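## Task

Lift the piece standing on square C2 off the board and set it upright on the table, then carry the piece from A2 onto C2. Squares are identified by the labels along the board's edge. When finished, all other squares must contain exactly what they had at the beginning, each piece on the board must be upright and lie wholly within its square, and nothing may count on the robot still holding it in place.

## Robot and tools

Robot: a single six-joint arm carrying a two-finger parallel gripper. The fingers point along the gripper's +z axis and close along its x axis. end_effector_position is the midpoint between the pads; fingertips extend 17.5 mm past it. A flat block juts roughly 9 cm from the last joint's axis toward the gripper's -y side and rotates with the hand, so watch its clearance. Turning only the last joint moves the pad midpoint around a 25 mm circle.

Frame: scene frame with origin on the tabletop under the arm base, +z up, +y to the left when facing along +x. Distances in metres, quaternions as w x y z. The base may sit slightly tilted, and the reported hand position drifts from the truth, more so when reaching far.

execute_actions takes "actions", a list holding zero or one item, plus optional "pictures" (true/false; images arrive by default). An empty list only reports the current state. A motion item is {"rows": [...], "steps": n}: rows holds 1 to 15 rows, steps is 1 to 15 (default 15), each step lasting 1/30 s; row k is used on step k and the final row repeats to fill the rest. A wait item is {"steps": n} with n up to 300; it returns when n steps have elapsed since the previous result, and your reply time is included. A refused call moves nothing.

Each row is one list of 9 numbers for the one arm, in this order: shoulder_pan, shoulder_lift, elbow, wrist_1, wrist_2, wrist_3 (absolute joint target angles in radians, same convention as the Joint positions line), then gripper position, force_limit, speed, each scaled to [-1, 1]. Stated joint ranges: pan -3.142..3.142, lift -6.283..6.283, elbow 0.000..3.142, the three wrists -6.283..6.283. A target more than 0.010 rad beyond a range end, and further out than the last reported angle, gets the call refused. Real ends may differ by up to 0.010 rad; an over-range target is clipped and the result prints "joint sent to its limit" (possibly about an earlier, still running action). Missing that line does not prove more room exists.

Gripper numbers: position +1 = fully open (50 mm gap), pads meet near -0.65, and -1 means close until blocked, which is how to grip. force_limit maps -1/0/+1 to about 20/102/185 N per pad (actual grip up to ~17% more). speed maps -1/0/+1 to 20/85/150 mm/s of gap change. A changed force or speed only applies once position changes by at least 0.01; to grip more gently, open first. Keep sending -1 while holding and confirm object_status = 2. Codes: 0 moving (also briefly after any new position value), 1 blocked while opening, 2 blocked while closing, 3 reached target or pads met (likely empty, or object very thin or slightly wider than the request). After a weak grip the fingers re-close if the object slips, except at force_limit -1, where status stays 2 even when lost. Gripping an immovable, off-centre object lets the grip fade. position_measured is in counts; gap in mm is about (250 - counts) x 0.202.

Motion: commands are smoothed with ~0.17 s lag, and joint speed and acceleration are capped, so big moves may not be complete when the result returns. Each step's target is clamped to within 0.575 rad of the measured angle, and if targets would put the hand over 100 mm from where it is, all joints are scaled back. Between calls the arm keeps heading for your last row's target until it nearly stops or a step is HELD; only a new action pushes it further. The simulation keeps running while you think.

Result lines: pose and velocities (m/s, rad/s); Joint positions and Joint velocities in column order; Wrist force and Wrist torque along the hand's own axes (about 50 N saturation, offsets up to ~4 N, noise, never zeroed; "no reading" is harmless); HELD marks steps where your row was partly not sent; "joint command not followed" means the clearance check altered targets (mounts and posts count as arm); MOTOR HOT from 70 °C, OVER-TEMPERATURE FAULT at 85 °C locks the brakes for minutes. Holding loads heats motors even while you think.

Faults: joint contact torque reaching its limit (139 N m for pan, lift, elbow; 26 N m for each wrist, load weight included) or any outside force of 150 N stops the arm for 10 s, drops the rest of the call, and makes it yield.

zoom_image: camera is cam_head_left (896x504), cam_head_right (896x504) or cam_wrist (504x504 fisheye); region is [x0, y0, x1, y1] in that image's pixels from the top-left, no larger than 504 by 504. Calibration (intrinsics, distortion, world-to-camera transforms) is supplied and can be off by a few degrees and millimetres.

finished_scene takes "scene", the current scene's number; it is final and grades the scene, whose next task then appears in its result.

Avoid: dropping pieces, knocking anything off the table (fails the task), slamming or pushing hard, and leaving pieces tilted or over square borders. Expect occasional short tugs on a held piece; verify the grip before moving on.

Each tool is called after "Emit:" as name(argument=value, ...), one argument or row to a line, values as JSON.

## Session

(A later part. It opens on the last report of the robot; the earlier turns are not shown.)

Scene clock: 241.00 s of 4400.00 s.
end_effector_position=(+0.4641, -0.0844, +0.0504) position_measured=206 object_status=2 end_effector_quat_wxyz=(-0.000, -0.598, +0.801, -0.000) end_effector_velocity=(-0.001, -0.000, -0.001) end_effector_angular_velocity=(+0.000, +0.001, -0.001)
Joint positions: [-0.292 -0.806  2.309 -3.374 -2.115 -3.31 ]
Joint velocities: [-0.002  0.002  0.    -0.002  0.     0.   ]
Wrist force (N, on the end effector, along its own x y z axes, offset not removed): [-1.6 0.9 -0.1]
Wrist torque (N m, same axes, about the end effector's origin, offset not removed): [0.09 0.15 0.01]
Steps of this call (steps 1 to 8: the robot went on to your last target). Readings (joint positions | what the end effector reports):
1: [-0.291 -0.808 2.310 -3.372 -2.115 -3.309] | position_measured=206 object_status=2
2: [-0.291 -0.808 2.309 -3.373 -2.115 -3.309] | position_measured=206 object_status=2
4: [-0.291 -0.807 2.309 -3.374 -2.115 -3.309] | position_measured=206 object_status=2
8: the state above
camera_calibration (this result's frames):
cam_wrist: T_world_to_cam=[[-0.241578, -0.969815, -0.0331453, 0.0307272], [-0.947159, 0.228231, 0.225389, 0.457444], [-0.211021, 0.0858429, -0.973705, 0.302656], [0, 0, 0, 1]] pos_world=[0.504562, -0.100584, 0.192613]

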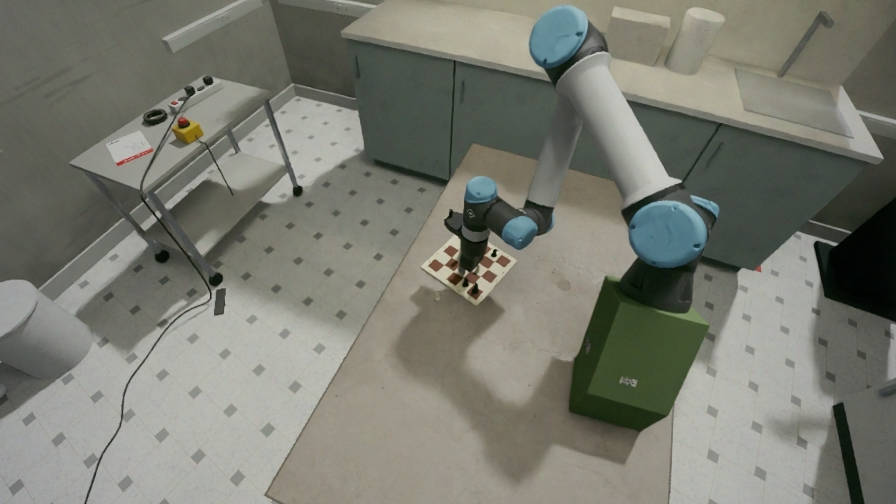

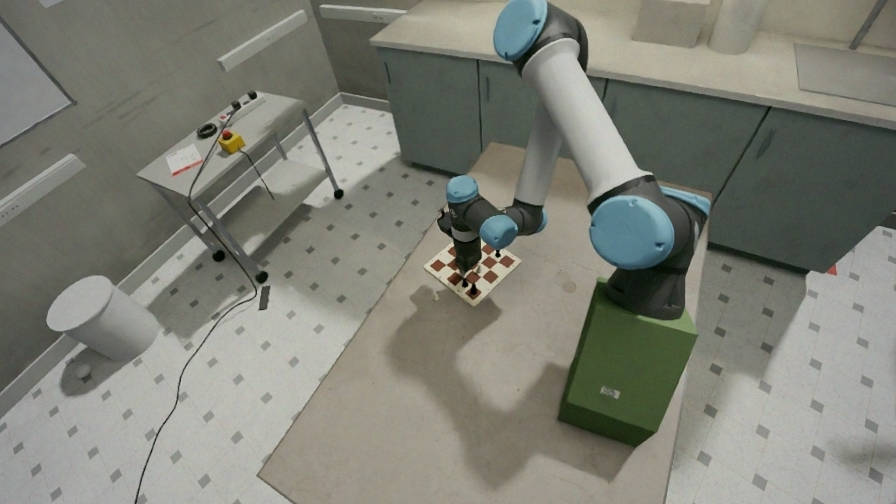

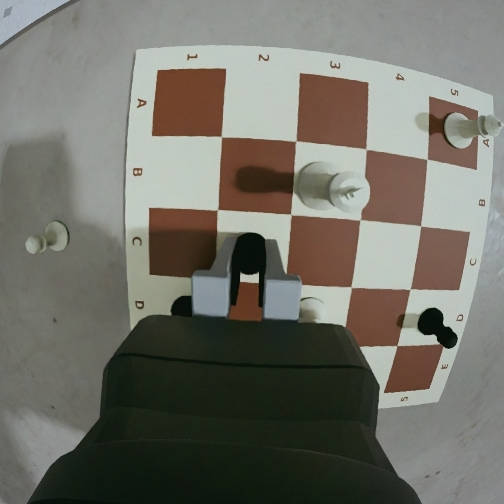

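Emit:
execute_actions(
  actions=[
    {"rows": [[-0.2927,-0.8036,2.3084,-3.3767,-2.1148,-3.311,-1,-0.6,-0.5]], "steps": 8},
  ],
  pictures=false,
)

Emit:
execute_actions(
  actions=[
    {"rows": [[-0.2927,-0.8036,2.3084,-3.3767,-2.1148,-3.311,0.3,-0.6,-0.3],[-0.2927,-0.8036,2.3084,-3.3767,-2.1148,-3.311,0.3,-0.6,-0.3],[-0.2927,-0.8036,2.3084,-3.3767,-2.1148,-3.311,0.3,-0.6,-0.3],[-0.2927,-0.8036,2.3084,-3.3767,-2.1148,-3.311,0.3,-0.6,-0.3],[-0.2927,-0.8036,2.3084,-3.3767,-2.1148,-3.311,0.3,-0.6,-0.3],[-0.2922,-0.8048,2.3087,-3.3755,-2.115,-3.3104,0.3,-0.6,-0.3],[-0.2893,-0.8111,2.3104,-3.3692,-2.1158,-3.3072,0.3,-0.6,-0.3],[-0.2838,-0.8235,2.3137,-3.3568,-2.1175,-3.3009,0.3,-0.6,-0.3],[-0.2765,-0.8398,2.3181,-3.3405,-2.1197,-3.2927,0.3,-0.6,-0.3],[-0.2692,-0.8561,2.3224,-3.3242,-2.1218,-3.2844,0.3,-0.6,-0.3],[-0.2637,-0.8685,2.3257,-3.3118,-2.1235,-3.2781,0.3,-0.6,-0.3],[-0.2608,-0.8748,2.3274,-3.3055,-2.1243,-3.2749,0.3,-0.6,-0.3],[-0.2603,-0.876,2.3277,-3.3043,-2.1245,-3.2743,0.3,-0.6,-0.3]], "steps": 15},
  ],
  pictures=false,
)

Emit:
execute_actions(
  actions=[
    {"steps": 6},
  ],
)

Scene clock: 245.37 s of 4400.00 s.
end_effector_position=(+0.4641, -0.0844, +0.0495) position_measured=206 object_status=2 end_effector_quat_wxyz=(-0.000, -0.598, +0.801, -0.000) end_effector_velocity=(-0.001, +0.000, -0.001) end_effector_angular_velocity=(+0.000, +0.002, +0.001)
Joint positions: [-0.293 -0.804  2.308 -3.377 -2.115 -3.311]
Joint velocities: [-0.001  0.002  0.002 -0.002  0.    -0.001]
Wrist force (N, on the end effector, along its own x y z axes, offset not removed): [-3.1 1.9 0.7]
Wrist torque (N m, same axes, about the end effector's origin, offset not removed): [0.36 0.25 0.08]
Steps of this call (steps 1 to 15: the robot went on to your last target; steps 16 to 90: nothing new was sent; then 1.10 s passed at rest; steps 91 to 98: all 8 steps of this action). Readings (joint positions | what the end effector reports):
91: [-0.292 -0.806 2.309 -3.374 -2.115 -3.310] | position_measured=206 object_status=2
92: [-0.292 -0.806 2.309 -3.375 -2.115 -3.310] | position_measured=206 object_status=2
94: [-0.292 -0.805 2.309 -3.376 -2.115 -3.311] | position_measured=206 object_status=2
98: the state above

Scene clock: 245.87 s of 4400.00 s.
end_effector_position=(+0.4644, -0.0843, +0.0705) position_measured=107 object_status=0 end_effector_quat_wxyz=(-0.001, -0.598, +0.801, -0.000) end_effector_velocity=(+0.000, -0.000, +0.050) end_effector_angular_velocity=(-0.002, -0.001, +0.000)
Joint positions: [-0.266 -0.864  2.325 -3.316 -2.123 -3.28 ]
Joint velocities: [ 0.062 -0.143  0.037  0.141 -0.019  0.069]
Wrist force (N, on the end effector, along its own x y z axes, offset not removed): [-3.2 0.6 -3.5]
Wrist torque (N m, same axes, about the end effector's origin, offset not removed): [0.11 0.43 0.11]
Steps of this call (steps 1 to 15: all 15 steps of this action). Readings (joint positions | what the end effector reports):
1: [-0.293 -0.804 2.308 -3.377 -2.115 -3.311] | position_measured=199 object_status=0
2: [-0.293 -0.804 2.308 -3.377 -2.115 -3.311] | position_measured=188 object_status=0
4: [-0.293 -0.804 2.308 -3.377 -2.115 -3.311] | position_measured=167 object_status=0
8: [-0.292 -0.806 2.309 -3.375 -2.115 -3.310] | position_measured=123 object_status=0
15: the state above

Scene clock: 246.07 s of 4400.00 s.
end_effector_position=(+0.4643, -0.0843, +0.0743) position_measured=107 object_status=3 end_effector_quat_wxyz=(-0.001, -0.598, +0.801, -0.000) end_effector_velocity=(-0.001, -0.000, +0.004) end_effector_angular_velocity=(-0.001, +0.002, -0.000)
Joint positions: [-0.261 -0.875  2.327 -3.305 -2.124 -3.275]
Joint velocities: [ 0.005 -0.013  0.005  0.013 -0.003  0.007]
Wrist force (N, on the end effector, along its own x y z axes, offset not removed): [-1.1 2.3 -0.4]
Wrist torque (N m, same axes, about the end effector's origin, offset not removed): [0.39 0.01 0.06]
Steps of this call (steps 1 to 6: the robot went on to your last target). Readings (joint positions | what the end effector reports):
1: [-0.264 -0.868 2.326 -3.312 -2.123 -3.278] | position_measured=107 object_status=0
2: [-0.263 -0.871 2.326 -3.310 -2.124 -3.277] | position_measured=107 object_status=3
4: [-0.261 -0.874 2.327 -3.307 -2.124 -3.276] | position_measured=107 object_status=3
6: the state above
camera_calibration (this result's frames):
cam_wrist: T_world_to_cam=[[-0.241691, -0.969799, -0.032797, 0.03173], [-0.947041, 0.228385, 0.225731, 0.452164], [-0.211423, 0.0856172, -0.973638, 0.326192], [0, 0, 0, 1]] pos_world=[0.504851, -0.100424, 0.216566]

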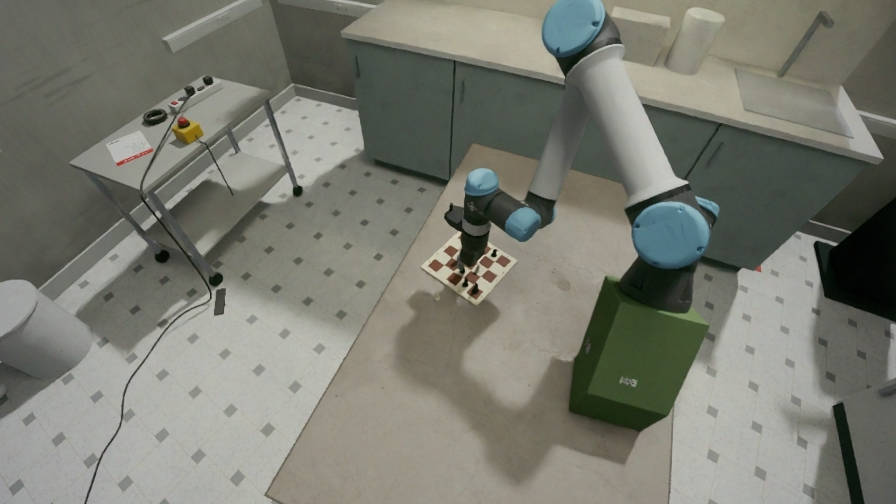

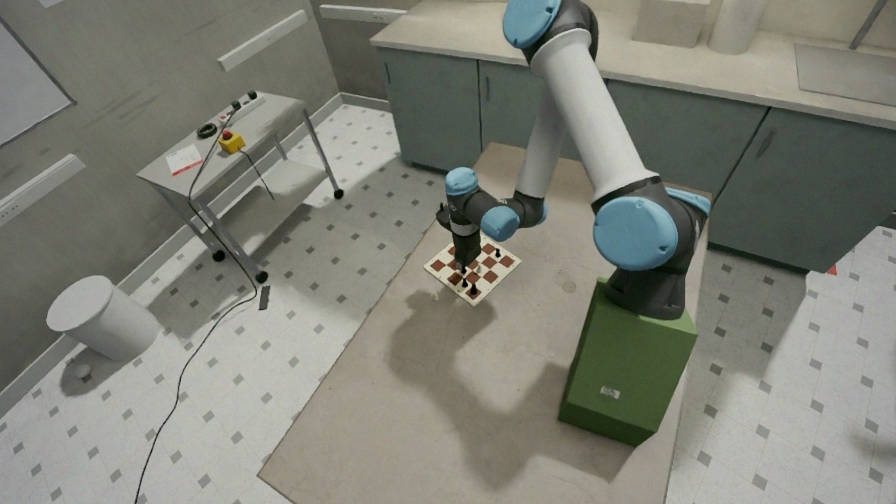

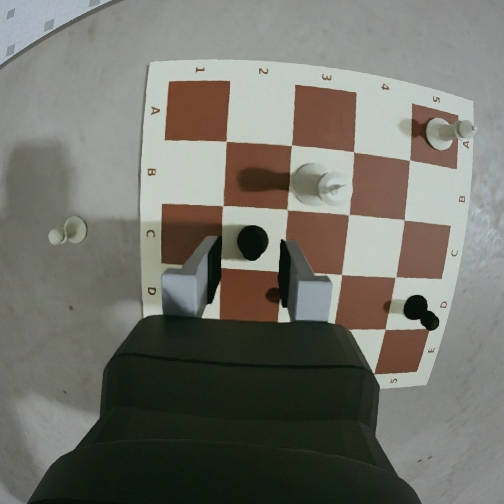

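The black pawn is upright and centred on C2, the white pawn is standing on the table, and the gripper is clear.

Emit:
finished_scene(
  scene=1,
)

The scene is finished: the task was done.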